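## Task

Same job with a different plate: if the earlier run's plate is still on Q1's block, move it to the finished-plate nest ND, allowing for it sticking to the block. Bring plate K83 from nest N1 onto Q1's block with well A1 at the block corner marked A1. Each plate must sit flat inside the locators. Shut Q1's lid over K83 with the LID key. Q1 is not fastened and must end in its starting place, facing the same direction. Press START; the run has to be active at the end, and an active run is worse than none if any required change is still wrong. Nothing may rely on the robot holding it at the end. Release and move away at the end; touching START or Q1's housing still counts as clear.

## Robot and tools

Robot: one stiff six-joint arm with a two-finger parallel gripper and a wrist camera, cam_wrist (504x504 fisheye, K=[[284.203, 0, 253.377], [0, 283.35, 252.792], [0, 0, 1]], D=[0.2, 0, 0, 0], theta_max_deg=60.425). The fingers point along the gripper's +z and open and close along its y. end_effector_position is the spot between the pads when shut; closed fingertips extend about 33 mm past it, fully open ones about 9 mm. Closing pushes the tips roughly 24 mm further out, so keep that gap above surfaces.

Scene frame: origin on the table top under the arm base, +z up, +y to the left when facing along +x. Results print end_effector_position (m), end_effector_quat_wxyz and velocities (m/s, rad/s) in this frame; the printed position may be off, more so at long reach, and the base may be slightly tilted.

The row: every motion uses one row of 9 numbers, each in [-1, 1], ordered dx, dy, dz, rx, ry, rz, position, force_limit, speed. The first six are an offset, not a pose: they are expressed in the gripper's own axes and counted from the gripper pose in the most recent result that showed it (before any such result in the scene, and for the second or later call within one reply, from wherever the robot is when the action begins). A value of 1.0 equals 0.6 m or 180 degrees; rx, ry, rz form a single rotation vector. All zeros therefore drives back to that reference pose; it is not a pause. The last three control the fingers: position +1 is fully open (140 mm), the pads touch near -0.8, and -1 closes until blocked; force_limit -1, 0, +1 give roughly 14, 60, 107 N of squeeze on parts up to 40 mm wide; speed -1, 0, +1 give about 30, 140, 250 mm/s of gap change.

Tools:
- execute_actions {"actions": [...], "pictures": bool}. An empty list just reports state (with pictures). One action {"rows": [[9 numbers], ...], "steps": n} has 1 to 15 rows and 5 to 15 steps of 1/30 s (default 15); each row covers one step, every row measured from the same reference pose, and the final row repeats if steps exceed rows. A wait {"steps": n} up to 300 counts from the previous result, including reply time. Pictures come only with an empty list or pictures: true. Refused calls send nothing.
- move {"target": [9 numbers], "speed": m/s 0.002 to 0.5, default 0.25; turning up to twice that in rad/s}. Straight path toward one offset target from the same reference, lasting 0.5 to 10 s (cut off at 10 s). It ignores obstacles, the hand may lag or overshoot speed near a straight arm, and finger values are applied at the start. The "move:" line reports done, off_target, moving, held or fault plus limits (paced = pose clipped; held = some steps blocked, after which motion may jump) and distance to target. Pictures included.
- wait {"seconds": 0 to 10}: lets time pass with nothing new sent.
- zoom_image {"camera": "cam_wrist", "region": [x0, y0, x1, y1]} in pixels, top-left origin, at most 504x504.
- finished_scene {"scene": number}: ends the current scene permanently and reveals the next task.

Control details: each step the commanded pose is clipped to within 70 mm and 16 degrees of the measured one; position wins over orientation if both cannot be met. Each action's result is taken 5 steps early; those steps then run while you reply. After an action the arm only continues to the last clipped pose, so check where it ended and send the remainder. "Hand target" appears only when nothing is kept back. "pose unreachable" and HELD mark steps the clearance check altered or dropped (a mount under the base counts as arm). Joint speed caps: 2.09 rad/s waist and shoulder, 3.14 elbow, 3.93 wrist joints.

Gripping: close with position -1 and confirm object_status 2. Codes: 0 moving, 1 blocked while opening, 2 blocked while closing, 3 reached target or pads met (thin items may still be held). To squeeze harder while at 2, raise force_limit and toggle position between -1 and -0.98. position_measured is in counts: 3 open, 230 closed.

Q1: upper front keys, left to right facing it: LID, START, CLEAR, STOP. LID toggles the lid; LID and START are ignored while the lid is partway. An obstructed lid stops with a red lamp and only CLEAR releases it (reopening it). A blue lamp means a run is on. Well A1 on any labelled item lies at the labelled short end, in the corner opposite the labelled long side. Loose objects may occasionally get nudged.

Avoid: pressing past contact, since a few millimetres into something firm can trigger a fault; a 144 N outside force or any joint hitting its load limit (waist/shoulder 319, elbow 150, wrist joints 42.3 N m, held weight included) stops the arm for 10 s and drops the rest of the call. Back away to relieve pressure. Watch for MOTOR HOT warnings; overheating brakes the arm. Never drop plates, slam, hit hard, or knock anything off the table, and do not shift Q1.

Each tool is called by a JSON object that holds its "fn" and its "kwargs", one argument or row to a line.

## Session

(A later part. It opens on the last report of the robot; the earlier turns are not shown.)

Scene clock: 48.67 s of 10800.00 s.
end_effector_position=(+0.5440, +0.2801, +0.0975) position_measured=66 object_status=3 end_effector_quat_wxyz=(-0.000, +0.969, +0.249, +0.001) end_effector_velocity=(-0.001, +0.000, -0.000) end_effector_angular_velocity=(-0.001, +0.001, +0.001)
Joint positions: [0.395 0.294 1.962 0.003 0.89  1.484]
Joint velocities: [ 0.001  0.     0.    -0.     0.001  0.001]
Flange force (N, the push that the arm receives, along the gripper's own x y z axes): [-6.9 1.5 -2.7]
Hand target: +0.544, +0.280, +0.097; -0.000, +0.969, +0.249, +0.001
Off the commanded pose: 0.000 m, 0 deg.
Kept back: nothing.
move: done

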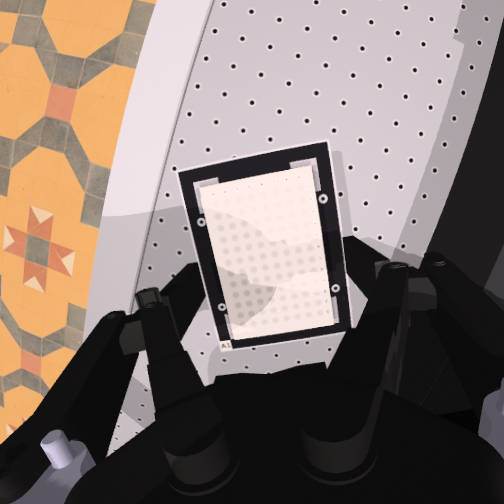

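{"fn": "move", "kwargs": {
  "target": [0.0023,-0.0013,0.025,0,0,0,0.5,-0.6,0],
  "speed": 0.03
}}

{"fn": "zoom_image", "kwargs": {
  "camera": "cam_wrist",
  "region": [150,130,370,390]
}}

Scene clock: 49.63 s of 10800.00 s.
end_effector_position=(+0.5449, +0.2815, +0.0825) position_measured=66 object_status=3 end_effector_quat_wxyz=(-0.000, +0.969, +0.249, +0.001) end_effector_velocity=(+0.001, -0.000, +0.000) end_effector_angular_velocity=(-0.001, -0.001, +0.001)
Joint positions: [0.396 0.312 1.97  0.003 0.863 1.486]
Joint velocities: [ 0.     0.001 -0.001 -0.002 -0.     0.001]
Flange force (N, the push that the arm receives, along the gripper's own x y z axes): [-6.9 0.8 -2.4]
Hand target: +0.545, +0.282, +0.082; -0.000, +0.969, +0.249, +0.001
Off the commanded pose: 0.000 m, 0 deg.
Kept back: nothing.
move: done

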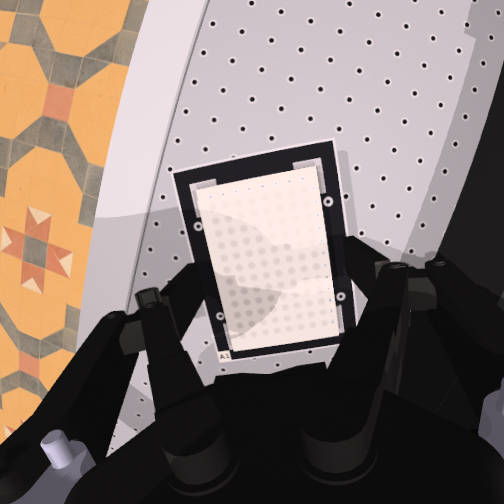

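Region (150, 130, 370, 390) of cam_wrist's 504x504 image, scaled by 1.938, with more detail than that image has; it fills the left 426 columns of this view, and the rest is white.

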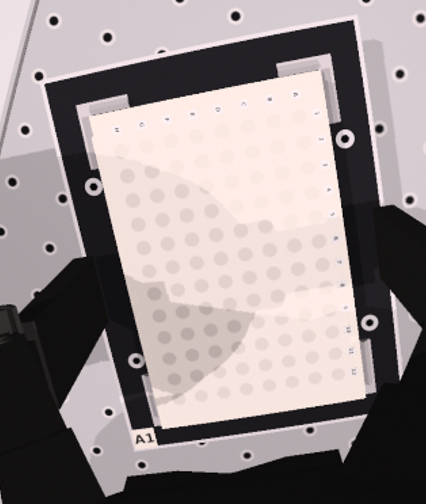

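{"fn": "move", "kwargs": {
  "target": [0,0,0.0015,0,0,0,0.1,-0.6,-0.7],
  "speed": 0.01
}}

{"fn": "move", "kwargs": {
  "target": [0,0,-0.0015,0,0,0,-1,0.2,-0.5],
  "speed": 0.01
}}

Scene clock: 50.57 s of 10800.00 s.
end_effector_position=(+0.5449, +0.2816, +0.0817) position_measured=107 object_status=2 end_effector_quat_wxyz=(-0.000, +0.969, +0.249, +0.001) end_effector_velocity=(-0.000, +0.000, -0.001) end_effector_angular_velocity=(-0.000, +0.001, +0.000)
Joint positions: [0.396 0.313 1.971 0.003 0.862 1.486]
Joint velocities: [ 0.     0.001  0.001  0.    -0.001  0.   ]
Flange force (N, the push that the arm receives, along the gripper's own x y z axes): [-16.9 -1.7 -49.1]
Hand target: +0.545, +0.282, +0.082; -0.000, +0.969, +0.249, +0.001
Off the commanded pose: 0.000 m, 0 deg.
Kept back: nothing.
move: done

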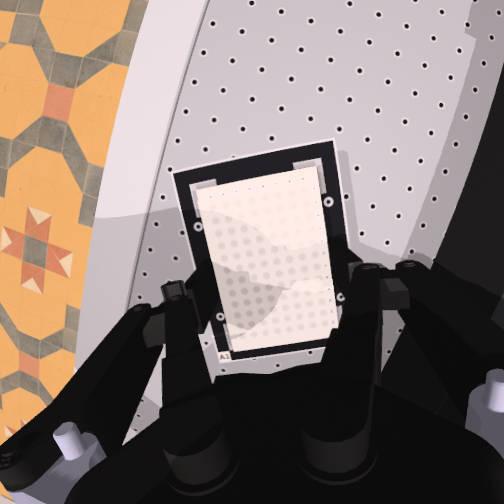

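Scene clock: 51.27 s of 10800.00 s.
end_effector_position=(+0.5448, +0.2816, +0.0825) position_measured=110 object_status=2 end_effector_quat_wxyz=(-0.000, +0.969, +0.249, +0.001) end_effector_velocity=(+0.000, +0.000, -0.001) end_effector_angular_velocity=(+0.000, +0.000, +0.002)
Joint positions: [0.396 0.312 1.97  0.003 0.863 1.486]
Joint velocities: [-0.     0.001  0.     0.001 -0.001 -0.002]
Flange force (N, the push that the arm receives, along the gripper's own x y z axes): [-6.4 -0.6 -7.0]
Hand target: +0.545, +0.282, +0.083; -0.000, +0.969, +0.249, +0.001
Off the commanded pose: 0.000 m, 0 deg.
Kept back: nothing.
move: done

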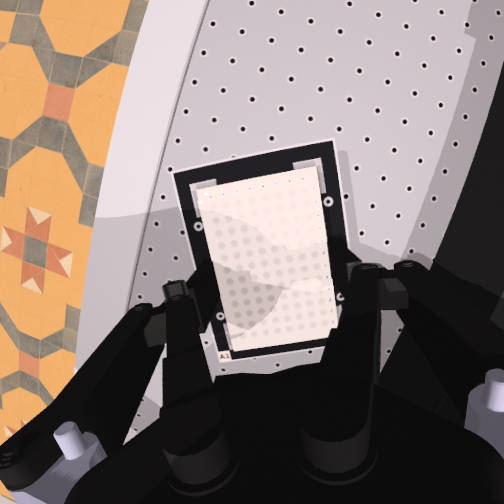

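{"fn": "move", "kwargs": {
  "target": [0,0,-0.345,0,0,0,-1,0.2,-0.5],
  "speed": 0.2
}}

{"fn": "move", "kwargs": {
  "target": [-0.0207,0.5319,0,0,0,-0.3478,-1,0.2,-0.5],
  "speed": 0.25
}}

{"fn": "move", "kwargs": {
  "target": [0,0,0.053,0,0,0,-1,0.2,-0.5],
  "speed": 0.08
}}

{"fn": "zoom_image", "kwargs": {
  "camera": "cam_wrist",
  "region": [150,130,370,390]
}}

Scene clock: 52.87 s of 10800.00 s.
end_effector_position=(+0.5447, +0.2810, +0.2895) position_measured=110 object_status=2 end_effector_quat_wxyz=(-0.000, +0.969, +0.248, +0.001) end_effector_velocity=(+0.001, +0.000, +0.001) end_effector_angular_velocity=(+0.000, -0.003, -0.000)
Joint positions: [0.395 0.139 1.763 0.002 1.243 1.486]
Joint velocities: [ 0.    -0.    -0.002 -0.001 -0.001  0.001]
Flange force (N, the push that the arm receives, along the gripper's own x y z axes): [-7.9 -1.1 1.8]
Hand target: +0.545, +0.281, +0.290; -0.000, +0.969, +0.248, +0.001
Off the commanded pose: 0.000 m, 0 deg.
Kept back: nothing.
move: done

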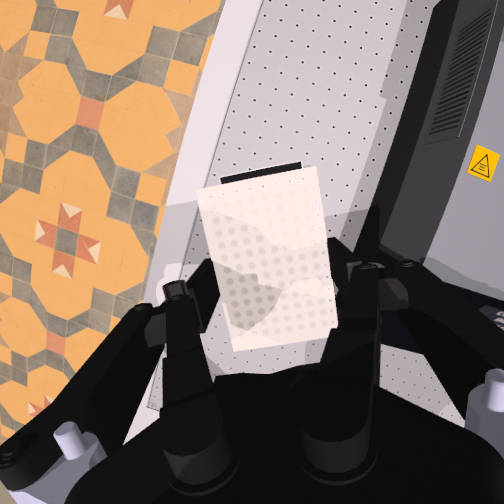

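Scene clock: 55.40 s of 10800.00 s.
end_effector_position=(+0.6868, -0.0051, +0.2890) position_measured=110 object_status=2 end_effector_quat_wxyz=(-0.000, +0.699, +0.716, +0.000) end_effector_velocity=(+0.000, -0.002, -0.001) end_effector_angular_velocity=(-0.001, +0.001, -0.002)
Joint positions: [-0.08   0.255  1.623 -0.     1.269 -0.081]
Joint velocities: [-0.002  0.001 -0.001 -0.001  0.    -0.   ]
Flange force (N, the push that the arm receives, along the gripper's own x y z axes): [-0.8 -8.6 0.4]
Hand target: +0.687, -0.005, +0.289; -0.000, +0.699, +0.715, +0.000
Off the commanded pose: 0.001 m, 0 deg.
Kept back: nothing.
move: done

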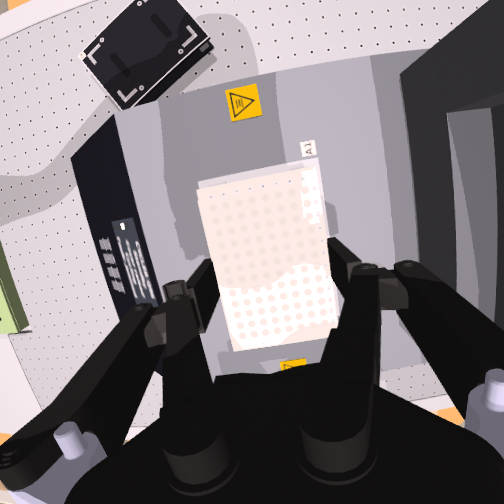

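Scene clock: 56.13 s of 10800.00 s.
end_effector_position=(+0.6868, -0.0050, +0.2572) position_measured=110 object_status=2 end_effector_quat_wxyz=(-0.000, +0.699, +0.716, +0.000) end_effector_velocity=(-0.000, -0.001, -0.000) end_effector_angular_velocity=(-0.003, +0.000, +0.001)
Joint positions: [-0.08   0.272  1.662  0.     1.213 -0.081]
Joint velocities: [ 0.    -0.     0.001 -0.003 -0.     0.   ]
Flange force (N, the push that the arm receives, along the gripper's own x y z axes): [0.3 -10.2 0.7]
Hand target: +0.687, -0.005, +0.257; -0.000, +0.699, +0.716, +0.000
Off the commanded pose: 0.000 m, 0 deg.
Kept back: nothing.
move: done

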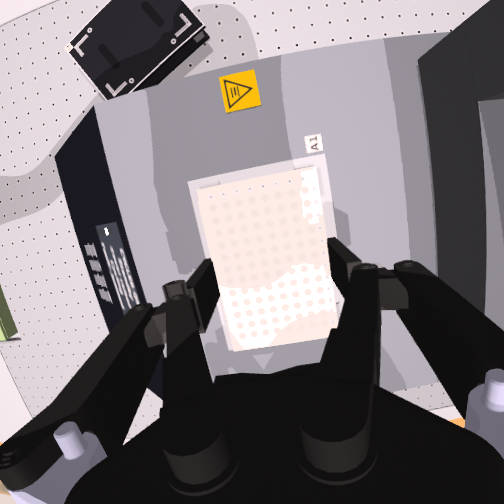

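Region (150, 130, 370, 390) of cam_wrist's 504x504 image, scaled by 1.938, with more detail than that image has; it fills the left 426 columns of this view, and the rest is white.

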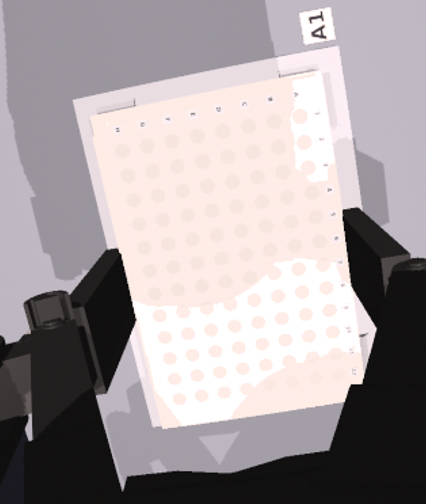

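{"fn": "move", "kwargs": {
  "target": [-0.0022,0.002,0.006,0,0,0,-1,0.2,-0.5],
  "speed": 0.01
}}

{"fn": "zoom_image", "kwargs": {
  "camera": "cam_wrist",
  "region": [150,130,370,390]
}}

Scene clock: 57.07 s of 10800.00 s.
end_effector_position=(+0.6881, -0.0063, +0.2536) position_measured=110 object_status=2 end_effector_quat_wxyz=(-0.000, +0.699, +0.716, +0.000) end_effector_velocity=(-0.000, +0.000, +0.000) end_effector_angular_velocity=(-0.001, +0.001, -0.001)
Joint positions: [-0.082  0.276  1.663  0.     1.208 -0.083]
Joint velocities: [ 0.001  0.    -0.001 -0.001  0.001  0.002]
Flange force (N, the push that the arm receives, along the gripper's own x y z axes): [-1.0 -6.1 0.9]
Hand target: +0.688, -0.006, +0.254; -0.000, +0.699, +0.716, +0.000
Off the commanded pose: 0.000 m, 0 deg.
Kept back: nothing.
move: done

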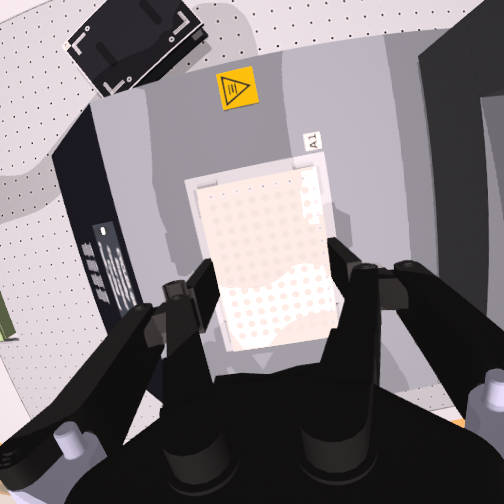

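Region (150, 130, 370, 390) of cam_wrist's 504x504 image, scaled by 1.938, with more detail than that image has; it fills the left 426 columns of this view, and the rest is white.

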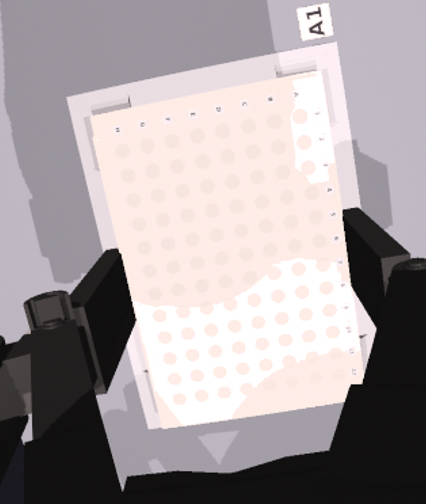

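{"fn": "move", "kwargs": {
  "target": [0,-0.0006,0.004,0,0,0,-1,0.2,-0.5],
  "speed": 0.008
}}

Scene clock: 58.00 s of 10800.00 s.
end_effector_position=(+0.6877, -0.0063, +0.2512) position_measured=110 object_status=2 end_effector_quat_wxyz=(-0.000, +0.699, +0.716, +0.000) end_effector_velocity=(-0.000, +0.000, -0.000) end_effector_angular_velocity=(+0.001, +0.000, -0.001)
Joint positions: [-0.082  0.277  1.667  0.     1.203 -0.083]
Joint velocities: [ 0.    -0.     0.001  0.001 -0.     0.001]
Flange force (N, the push that the arm receives, along the gripper's own x y z axes): [0.1 -8.8 -0.3]
Hand target: +0.688, -0.006, +0.251; -0.000, +0.699, +0.716, +0.000
Off the commanded pose: 0.000 m, 0 deg.
Kept back: nothing.
move: done

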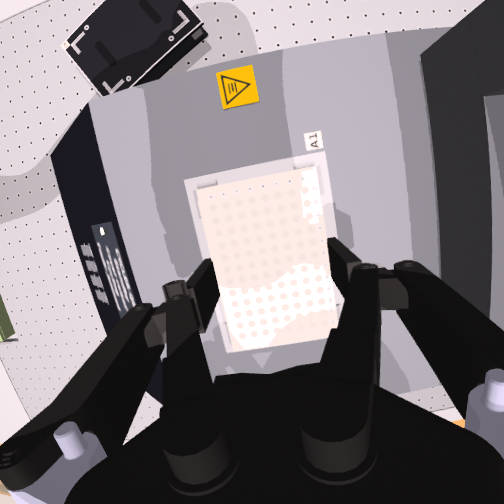

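{"fn": "move", "kwargs": {
  "target": [0,0,0.0025,0,0,0,-1,0.2,-0.5],
  "speed": 0.008
}}

Scene clock: 58.93 s of 10800.00 s.
end_effector_position=(+0.6877, -0.0063, +0.2497) position_measured=110 object_status=2 end_effector_quat_wxyz=(-0.000, +0.699, +0.716, +0.000) end_effector_velocity=(+0.000, +0.000, +0.001) end_effector_angular_velocity=(+0.001, -0.001, -0.002)
Joint positions: [-0.082  0.277  1.669  0.     1.201 -0.083]
Joint velocities: [-0.    -0.001 -0.001  0.001  0.001  0.001]
Flange force (N, the push that the arm receives, along the gripper's own x y z axes): [-0.9 -9.0 -1.6]
Hand target: +0.688, -0.006, +0.250; -0.000, +0.699, +0.716, +0.000
Off the commanded pose: 0.000 m, 0 deg.
Kept back: nothing.
move: done

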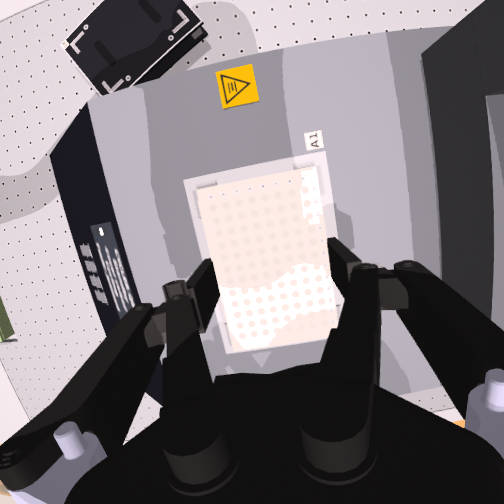

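{"fn": "move", "kwargs": {
  "target": [0,0,0.0018,0,0,0,-1,0.2,-0.5],
  "speed": 0.006
}}

Scene clock: 59.87 s of 10800.00 s.
end_effector_position=(+0.6878, -0.0063, +0.2487) position_measured=110 object_status=2 end_effector_quat_wxyz=(-0.000, +0.699, +0.716, +0.000) end_effector_velocity=(+0.000, -0.000, -0.000) end_effector_angular_velocity=(+0.000, +0.000, -0.001)
Joint positions: [-0.082  0.278  1.67   0.     1.199 -0.083]
Joint velocities: [-0.     0.001 -0.     0.    -0.     0.   ]
Flange force (N, the push that the arm receives, along the gripper's own x y z axes): [0.2 -15.0 -49.5]
Hand target: +0.688, -0.006, +0.249; -0.000, +0.699, +0.716, +0.000
Off the commanded pose: 0.000 m, 0 deg.
Kept back: nothing.
move: done

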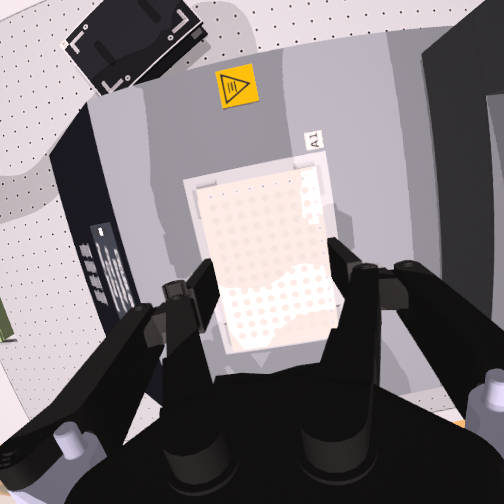

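Firm flat contact. Ease off, release, and inspect.

{"fn": "move", "kwargs": {
  "target": [0,0,-0.0013,0,0,0,-1,0.2,-0.5],
  "speed": 0.006
}}

{"fn": "move", "kwargs": {
  "target": [0,0,0,0,0,0,0.5,0.2,-0.5],
  "speed": 0.01
}}

{"fn": "move", "kwargs": {
  "target": [-0.09,0,-0.12,0,0,0,0.5,0.2,-0.5],
  "speed": 0.12
}}

{"fn": "zoom_image", "kwargs": {
  "camera": "cam_wrist",
  "region": [170,80,350,280]
}}

Scene clock: 60.80 s of 10800.00 s.
end_effector_position=(+0.6877, -0.0063, +0.2494) position_measured=110 object_status=2 end_effector_quat_wxyz=(-0.000, +0.699, +0.716, +0.000) end_effector_velocity=(+0.001, +0.001, +0.001) end_effector_angular_velocity=(+0.001, -0.004, -0.002)
Joint positions: [-0.082  0.278  1.669  0.     1.2   -0.083]
Joint velocities: [ 0.    -0.001 -0.001  0.001 -0.002  0.002]
Flange force (N, the push that the arm receives, along the gripper's own x y z axes): [2.0 -8.5 -10.0]
Hand target: +0.688, -0.006, +0.250; -0.000, +0.699, +0.716, +0.000
Off the commanded pose: 0.000 m, 0 deg.
Kept back: nothing.
move: done

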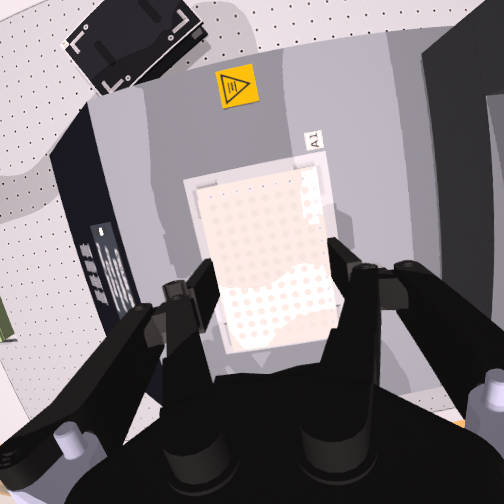

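Scene clock: 61.37 s of 10800.00 s.
end_effector_position=(+0.6877, -0.0063, +0.2494) position_measured=66 object_status=3 end_effector_quat_wxyz=(-0.000, +0.699, +0.716, +0.000) end_effector_velocity=(-0.000, +0.000, +0.001) end_effector_angular_velocity=(+0.001, -0.000, -0.001)
Joint positions: [-0.082  0.278  1.669  0.     1.2   -0.083]
Joint velocities: [ 0.    -0.001 -0.     0.001  0.001  0.   ]
Flange force (N, the push that the arm receives, along the gripper's own x y z axes): [-1.1 -10.2 0.2]
Hand target: +0.688, -0.006, +0.249; -0.000, +0.699, +0.716, +0.000
Off the commanded pose: 0.000 m, 0 deg.
Kept back: nothing.
move: done

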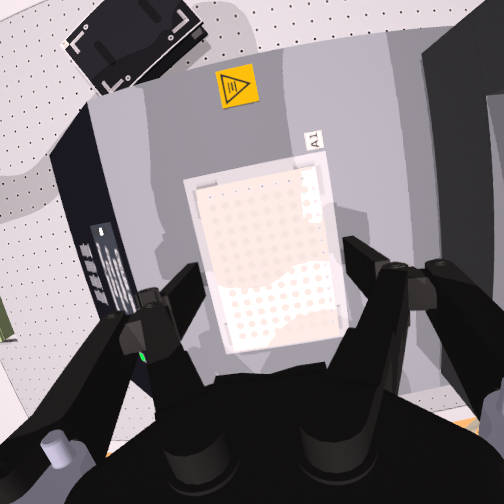

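Scene clock: 62.40 s of 10800.00 s.
end_effector_position=(+0.6888, -0.0605, +0.3213) position_measured=66 object_status=3 end_effector_quat_wxyz=(-0.000, +0.699, +0.715, +0.000) end_effector_velocity=(+0.000, +0.001, +0.000) end_effector_angular_velocity=(+0.001, -0.002, +0.000)
Joint positions: [-0.16   0.248  1.572 -0.     1.327 -0.161]
Joint velocities: [ 0.    -0.    -0.     0.001 -0.001 -0.   ]
Flange force (N, the push that the arm receives, along the gripper's own x y z axes): [-1.0 -9.5 -0.1]
Hand target: +0.689, -0.061, +0.321; -0.000, +0.699, +0.715, +0.000
Off the commanded pose: 0.000 m, 0 deg.
Kept back: nothing.
move: done

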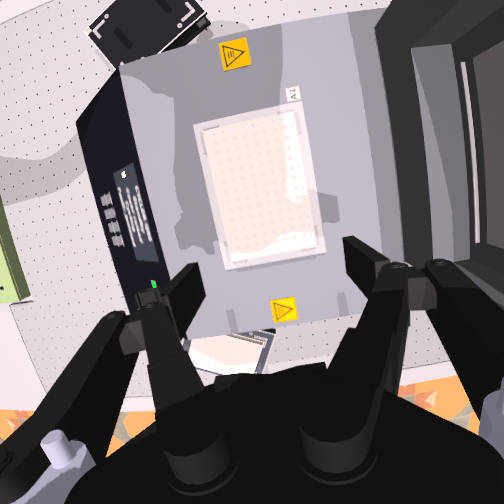

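Region (170, 80, 350, 280) of cam_wrist's 504x504 image, scaled by 2.520, with more detail than that image has; it fills the left 454 columns of this view, and the rest is white.

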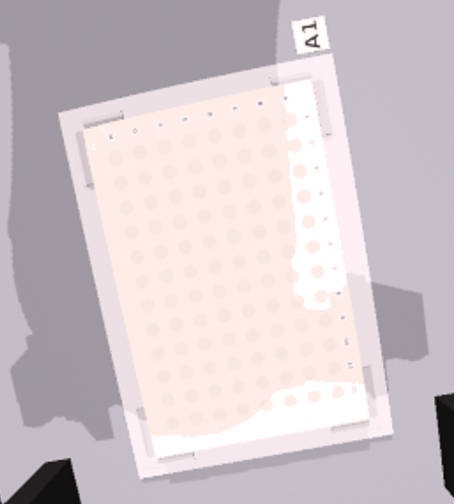

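{"fn": "move", "kwargs": {
  "target": [0.1393,-0.3782,0.001,0,0,0.5072,0.5,0,0.5],
  "speed": 0.4
}}

Scene clock: 65.03 s of 10800.00 s.
end_effector_position=(+0.4601, +0.0180, +0.3209) position_measured=66 object_status=3 end_effector_quat_wxyz=(-0.000, +1.000, +0.001, +0.000) end_effector_velocity=(-0.000, -0.000, +0.000) end_effector_angular_velocity=(-0.000, -0.001, -0.002)
Joint positions: [-0.059 -0.122  1.967  0.     1.302  1.534]
Joint velocities: [-0.001 -0.001  0.    -0.     0.     0.001]
Flange force (N, the push that the arm receives, along the gripper's own x y z axes): [-7.5 1.9 0.5]
Hand target: +0.460, +0.018, +0.321; -0.000, +1.000, +0.001, +0.000
Off the commanded pose: 0.000 m, 0 deg.
Kept back: nothing.
move: done

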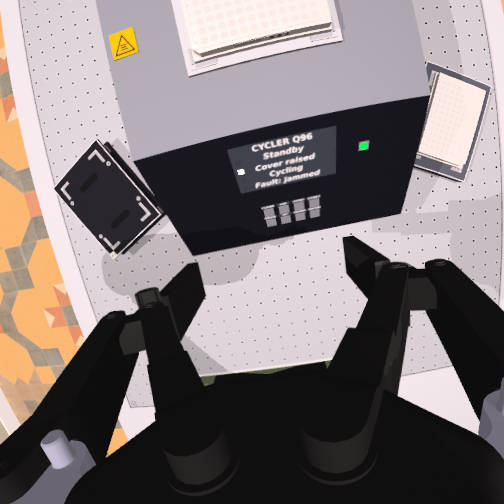

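{"fn": "move", "kwargs": {
  "target": [-0.001,0.0333,0.243,0,0.111,0.0006,-1,0,0.5],
  "speed": 0.2
}}

{"fn": "zoom_image", "kwargs": {
  "camera": "cam_wrist",
  "region": [200,190,350,290]
}}

Scene clock: 66.50 s of 10800.00 s.
end_effector_position=(+0.4597, -0.0016, +0.1751) position_measured=233 object_status=3 end_effector_quat_wxyz=(-0.000, +0.985, -0.000, +0.174) end_effector_velocity=(-0.001, -0.000, -0.001) end_effector_angular_velocity=(+0.000, +0.004, -0.001)
Joint positions: [-0.127 -0.192  2.351  0.059  0.642  1.426]
Joint velocities: [-0.001  0.     0.002  0.     0.002 -0.   ]
Flange force (N, the push that the arm receives, along the gripper's own x y z axes): [-4.9 3.7 -4.0]
Hand target: +0.460, -0.002, +0.175; -0.000, +0.985, -0.000, +0.174
Off the commanded pose: 0.000 m, 0 deg.
Kept back: nothing.
move: done

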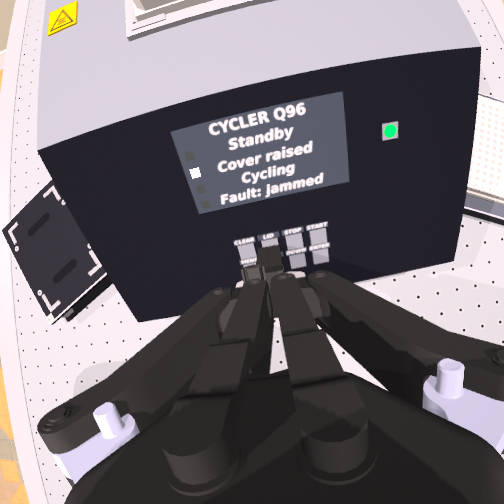

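Region (200, 190, 350, 290) of cam_wrist's 504x504 image, scaled by 3.360, with more detail than that image has.

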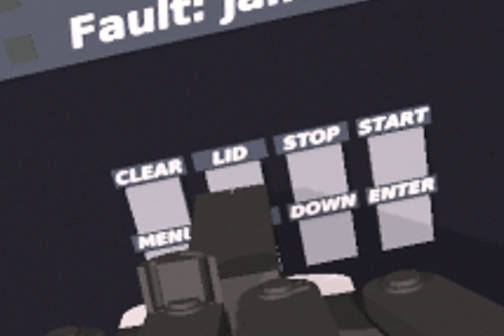

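{"fn": "move", "kwargs": {
  "target": [-0.002,0.0017,0.013,0,0,0,-1,0,0.5],
  "speed": 0.012
}}

{"fn": "zoom_image", "kwargs": {
  "camera": "cam_wrist",
  "region": [200,190,350,290]
}}

Scene clock: 67.60 s of 10800.00 s.
end_effector_position=(+0.4612, -0.0025, +0.1673) position_measured=233 object_status=3 end_effector_quat_wxyz=(-0.000, +0.985, -0.000, +0.174) end_effector_velocity=(-0.000, -0.000, -0.000) end_effector_angular_velocity=(-0.001, +0.001, +0.001)
Joint positions: [-0.129 -0.179  2.358  0.062  0.622  1.421]
Joint velocities: [ 0.     0.     0.    -0.     0.    -0.001]
Flange force (N, the push that the arm receives, along the gripper's own x y z axes): [-4.0 0.1 -0.1]
Hand target: +0.461, -0.003, +0.167; -0.000, +0.985, -0.000, +0.174
Off the commanded pose: 0.000 m, 0 deg.
Kept back: nothing.
move: done

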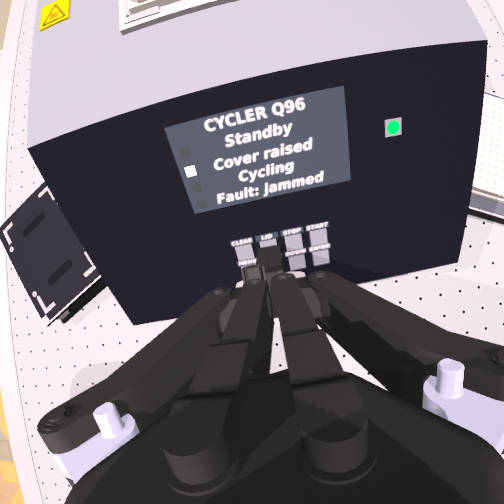

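Region (200, 190, 350, 290) of cam_wrist's 504x504 image, scaled by 3.360, with more detail than that image has.

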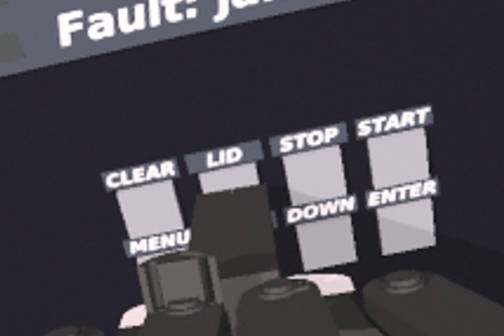

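{"fn": "move", "kwargs": {
  "target": [-0.0006,0,0.003,0,0,0,-1,0,0.5],
  "speed": 0.008
}}

Scene clock: 68.53 s of 10800.00 s.
end_effector_position=(+0.4616, -0.0026, +0.1656) position_measured=233 object_status=3 end_effector_quat_wxyz=(-0.000, +0.985, -0.000, +0.174) end_effector_velocity=(-0.000, +0.000, -0.001) end_effector_angular_velocity=(-0.000, +0.001, +0.001)
Joint positions: [-0.129 -0.177  2.359  0.063  0.618  1.42 ]
Joint velocities: [ 0.     0.001  0.001 -0.001 -0.    -0.   ]
Flange force (N, the push that the arm receives, along the gripper's own x y z axes): [-3.0 -0.7 -22.6]
Hand target: +0.462, -0.003, +0.166; -0.000, +0.985, -0.000, +0.174
Off the commanded pose: 0.000 m, 0 deg.
Kept back: nothing.
move: done

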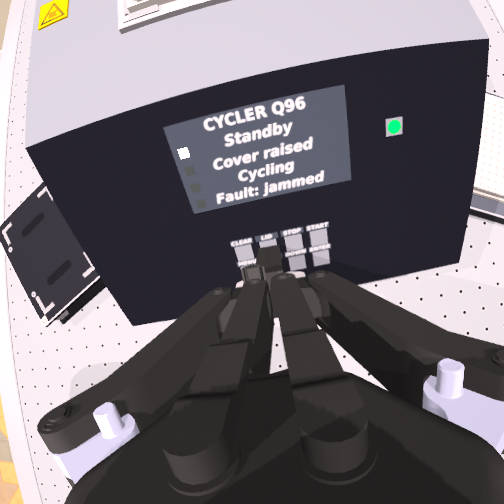

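{"fn": "move", "kwargs": {
  "target": [-0.057,0.066,-0.038,0,0,0,-1,0,0.5],
  "speed": 0.08
}}

{"fn": "wait", "kwargs": {
  "seconds": 3.5
}}

Scene clock: 69.77 s of 10800.00 s.
end_effector_position=(+0.4215, -0.0422, +0.1752) position_measured=233 object_status=3 end_effector_quat_wxyz=(-0.001, +0.985, -0.000, +0.174) end_effector_velocity=(+0.000, +0.001, -0.000) end_effector_angular_velocity=(+0.001, -0.001, +0.001)
Joint positions: [-0.269 -0.262  2.399  0.132  0.675  1.236]
Joint velocities: [ 0.    -0.     0.     0.002 -0.    -0.002]
Flange force (N, the push that the arm receives, along the gripper's own x y z axes): [-3.3 1.3 -0.3]
Hand target: +0.421, -0.042, +0.175; -0.001, +0.985, -0.000, +0.174
Off the commanded pose: 0.000 m, 0 deg.
Kept back: nothing.
move: done

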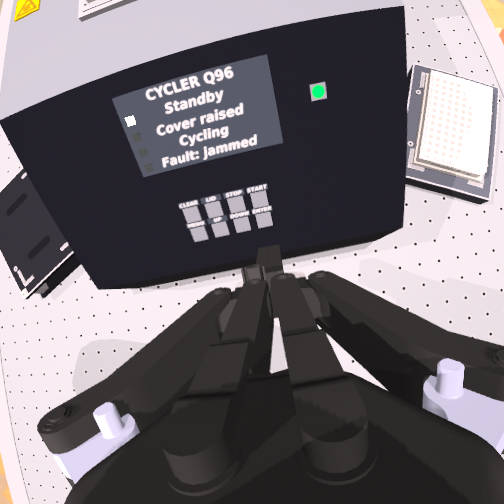

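Scene clock: 73.27 s of 10800.00 s.
end_effector_position=(+0.4215, -0.0422, +0.1752) position_measured=233 object_status=3 end_effector_quat_wxyz=(-0.001, +0.985, -0.000, +0.174) end_effector_velocity=(+0.001, +0.000, +0.001) end_effector_angular_velocity=(+0.001, -0.001, +0.000)
Joint positions: [-0.269 -0.262  2.399  0.132  0.675  1.236]
Joint velocities: [ 0.     0.    -0.001  0.001  0.    -0.   ]
Flange force (N, the push that the arm receives, along the gripper's own x y z axes): [-4.9 -2.0 -2.2]
Hand target: +0.421, -0.042, +0.175; -0.001, +0.985, -0.000, +0.174
Off the commanded pose: 0.000 m, 0 deg.
Kept back: nothing.
Steps of this call (steps 1 to 105: nothing new was sent). Readings (end_effector_position | what the end effector reports):
1: (+0.4215, -0.0422, +0.1752) | position_measured=233 object_status=3
2: (+0.4215, -0.0422, +0.1752) | position_measured=233 object_status=3
4: (+0.4215, -0.0422, +0.1752) | position_measured=233 object_status=3
8: (+0.4215, -0.0422, +0.1752) | position_measured=233 object_status=3
105: the state above

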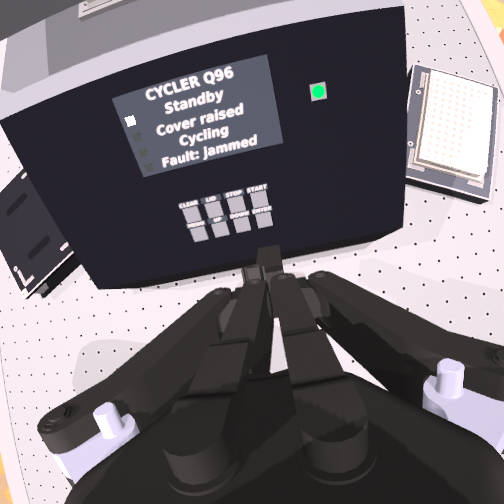

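{"fn": "wait", "kwargs": {
  "seconds": 1.2
}}

{"fn": "move", "kwargs": {
  "target": [0.0617,0,0.028,0,0,0,-1,0,0.5],
  "speed": 0.05
}}

{"fn": "zoom_image", "kwargs": {
  "camera": "cam_wrist",
  "region": [170,190,320,290]
}}

Scene clock: 74.63 s of 10800.00 s.
end_effector_position=(+0.4215, -0.0422, +0.1752) position_measured=233 object_status=3 end_effector_quat_wxyz=(-0.001, +0.985, -0.000, +0.174) end_effector_velocity=(+0.000, +0.000, +0.000) end_effector_angular_velocity=(+0.000, -0.001, +0.000)
Joint positions: [-0.269 -0.262  2.399  0.132  0.675  1.236]
Joint velocities: [ 0.001 -0.001 -0.     0.     0.     0.001]
Flange force (N, the push that the arm receives, along the gripper's own x y z axes): [-4.4 2.2 -0.7]
Hand target: +0.421, -0.042, +0.175; -0.001, +0.985, -0.000, +0.174
Off the commanded pose: 0.000 m, 0 deg.
Kept back: nothing.
Steps of this call (steps 1 to 41: nothing new was sent). Readings (end_effector_position | what the end effector reports):
1: (+0.4215, -0.0422, +0.1752) | position_measured=233 object_status=3
2: (+0.4215, -0.0422, +0.1752) | position_measured=233 object_status=3
4: (+0.4215, -0.0422, +0.1752) | position_measured=233 object_status=3
8: (+0.4215, -0.0422, +0.1752) | position_measured=233 object_status=3
41: the state above

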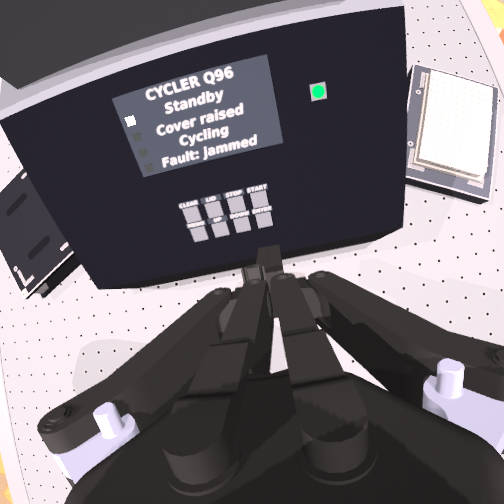

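Scene clock: 75.70 s of 10800.00 s.
end_effector_position=(+0.4620, -0.0422, +0.1721) position_measured=233 object_status=3 end_effector_quat_wxyz=(-0.001, +0.985, -0.000, +0.174) end_effector_velocity=(+0.000, -0.000, +0.000) end_effector_angular_velocity=(+0.001, -0.001, -0.002)
Joint positions: [-0.241 -0.179  2.347  0.123  0.641  1.267]
Joint velocities: [-0.    -0.    -0.001  0.001 -0.     0.001]
Flange force (N, the push that the arm receives, along the gripper's own x y z axes): [-5.2 1.9 -2.7]
Hand target: +0.462, -0.042, +0.172; -0.001, +0.985, -0.000, +0.174
Off the commanded pose: 0.000 m, 0 deg.
Kept back: nothing.
move: done

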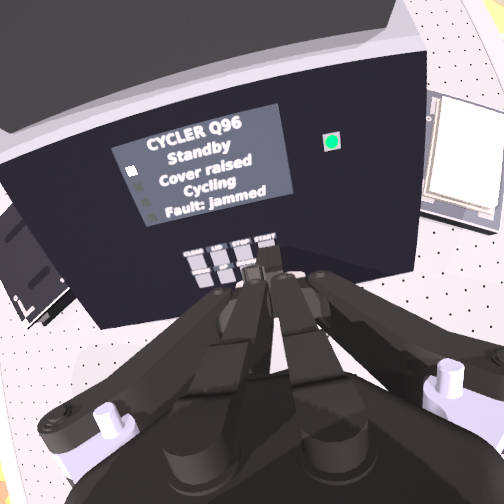

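Region (170, 190, 320, 290) of cam_wrist's 504x504 image, scaled by 3.360, with more detail than that image has.

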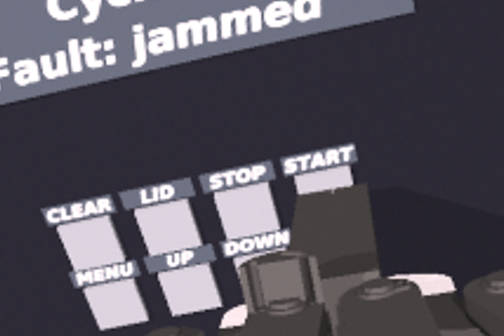

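{"fn": "move", "kwargs": {
  "target": [-0.002,0,0.0085,0,0,0,-1,0,0.5],
  "speed": 0.01
}}

Scene clock: 76.67 s of 10800.00 s.
end_effector_position=(+0.4627, -0.0422, +0.1669) position_measured=233 object_status=3 end_effector_quat_wxyz=(-0.001, +0.985, -0.000, +0.174) end_effector_velocity=(-0.000, +0.000, +0.000) end_effector_angular_velocity=(+0.001, -0.001, -0.001)
Joint positions: [-0.241 -0.171  2.353  0.125  0.628  1.265]
Joint velocities: [-0.    -0.001  0.001  0.001 -0.     0.   ]
Flange force (N, the push that the arm receives, along the gripper's own x y z axes): [-4.3 0.1 -2.7]
Hand target: +0.463, -0.042, +0.167; -0.001, +0.985, -0.000, +0.174
Off the commanded pose: 0.000 m, 0 deg.
Kept back: nothing.
move: done

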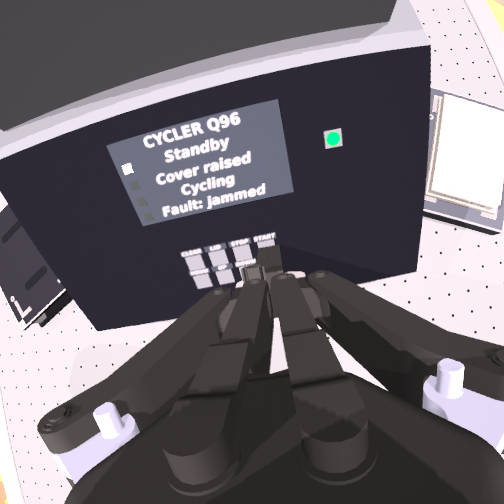

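{"fn": "move", "kwargs": {
  "target": [-0.0004,0,0.002,0,0,0,-1,0,0.5],
  "speed": 0.008
}}

Scene clock: 77.60 s of 10800.00 s.
end_effector_position=(+0.4629, -0.0422, +0.1657) position_measured=233 object_status=3 end_effector_quat_wxyz=(-0.001, +0.985, -0.000, +0.174) end_effector_velocity=(-0.001, +0.000, -0.000) end_effector_angular_velocity=(+0.001, +0.002, -0.000)
Joint positions: [-0.24  -0.169  2.354  0.126  0.625  1.264]
Joint velocities: [-0.     0.    -0.    -0.     0.002  0.   ]
Flange force (N, the push that the arm receives, along the gripper's own x y z axes): [-1.8 -2.1 -19.5]
Hand target: +0.463, -0.042, +0.166; -0.001, +0.985, -0.000, +0.174
Off the commanded pose: 0.000 m, 0 deg.
Kept back: nothing.
move: done

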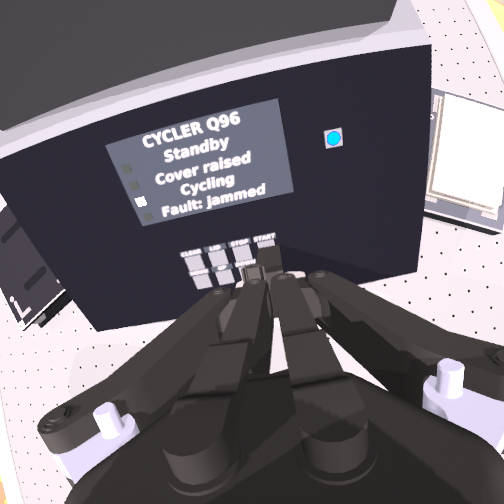

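{"fn": "move", "kwargs": {
  "target": [-0.03,0,-0.1,0,0,0,-1,0,0.5],
  "speed": 0.1
}}

Scene clock: 78.73 s of 10800.00 s.
end_effector_position=(+0.4254, -0.0423, +0.2159) position_measured=233 object_status=3 end_effector_quat_wxyz=(-0.000, +0.985, -0.000, +0.174) end_effector_velocity=(+0.001, +0.000, +0.001) end_effector_angular_velocity=(-0.000, -0.003, -0.000)
Joint positions: [-0.266 -0.3    2.34   0.117  0.771  1.258]
Joint velocities: [ 0.001 -0.001 -0.001  0.    -0.     0.001]
Flange force (N, the push that the arm receives, along the gripper's own x y z axes): [-2.9 -1.5 -0.9]
Hand target: +0.425, -0.042, +0.216; -0.000, +0.985, -0.000, +0.174
Off the commanded pose: 0.000 m, 0 deg.
Kept back: nothing.
move: done

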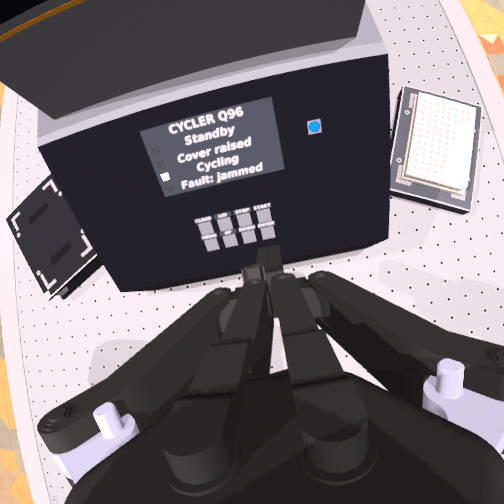

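{"fn": "finished_scene", "kwargs": {
  "scene": 2
}}

The scene is finished: the task was done.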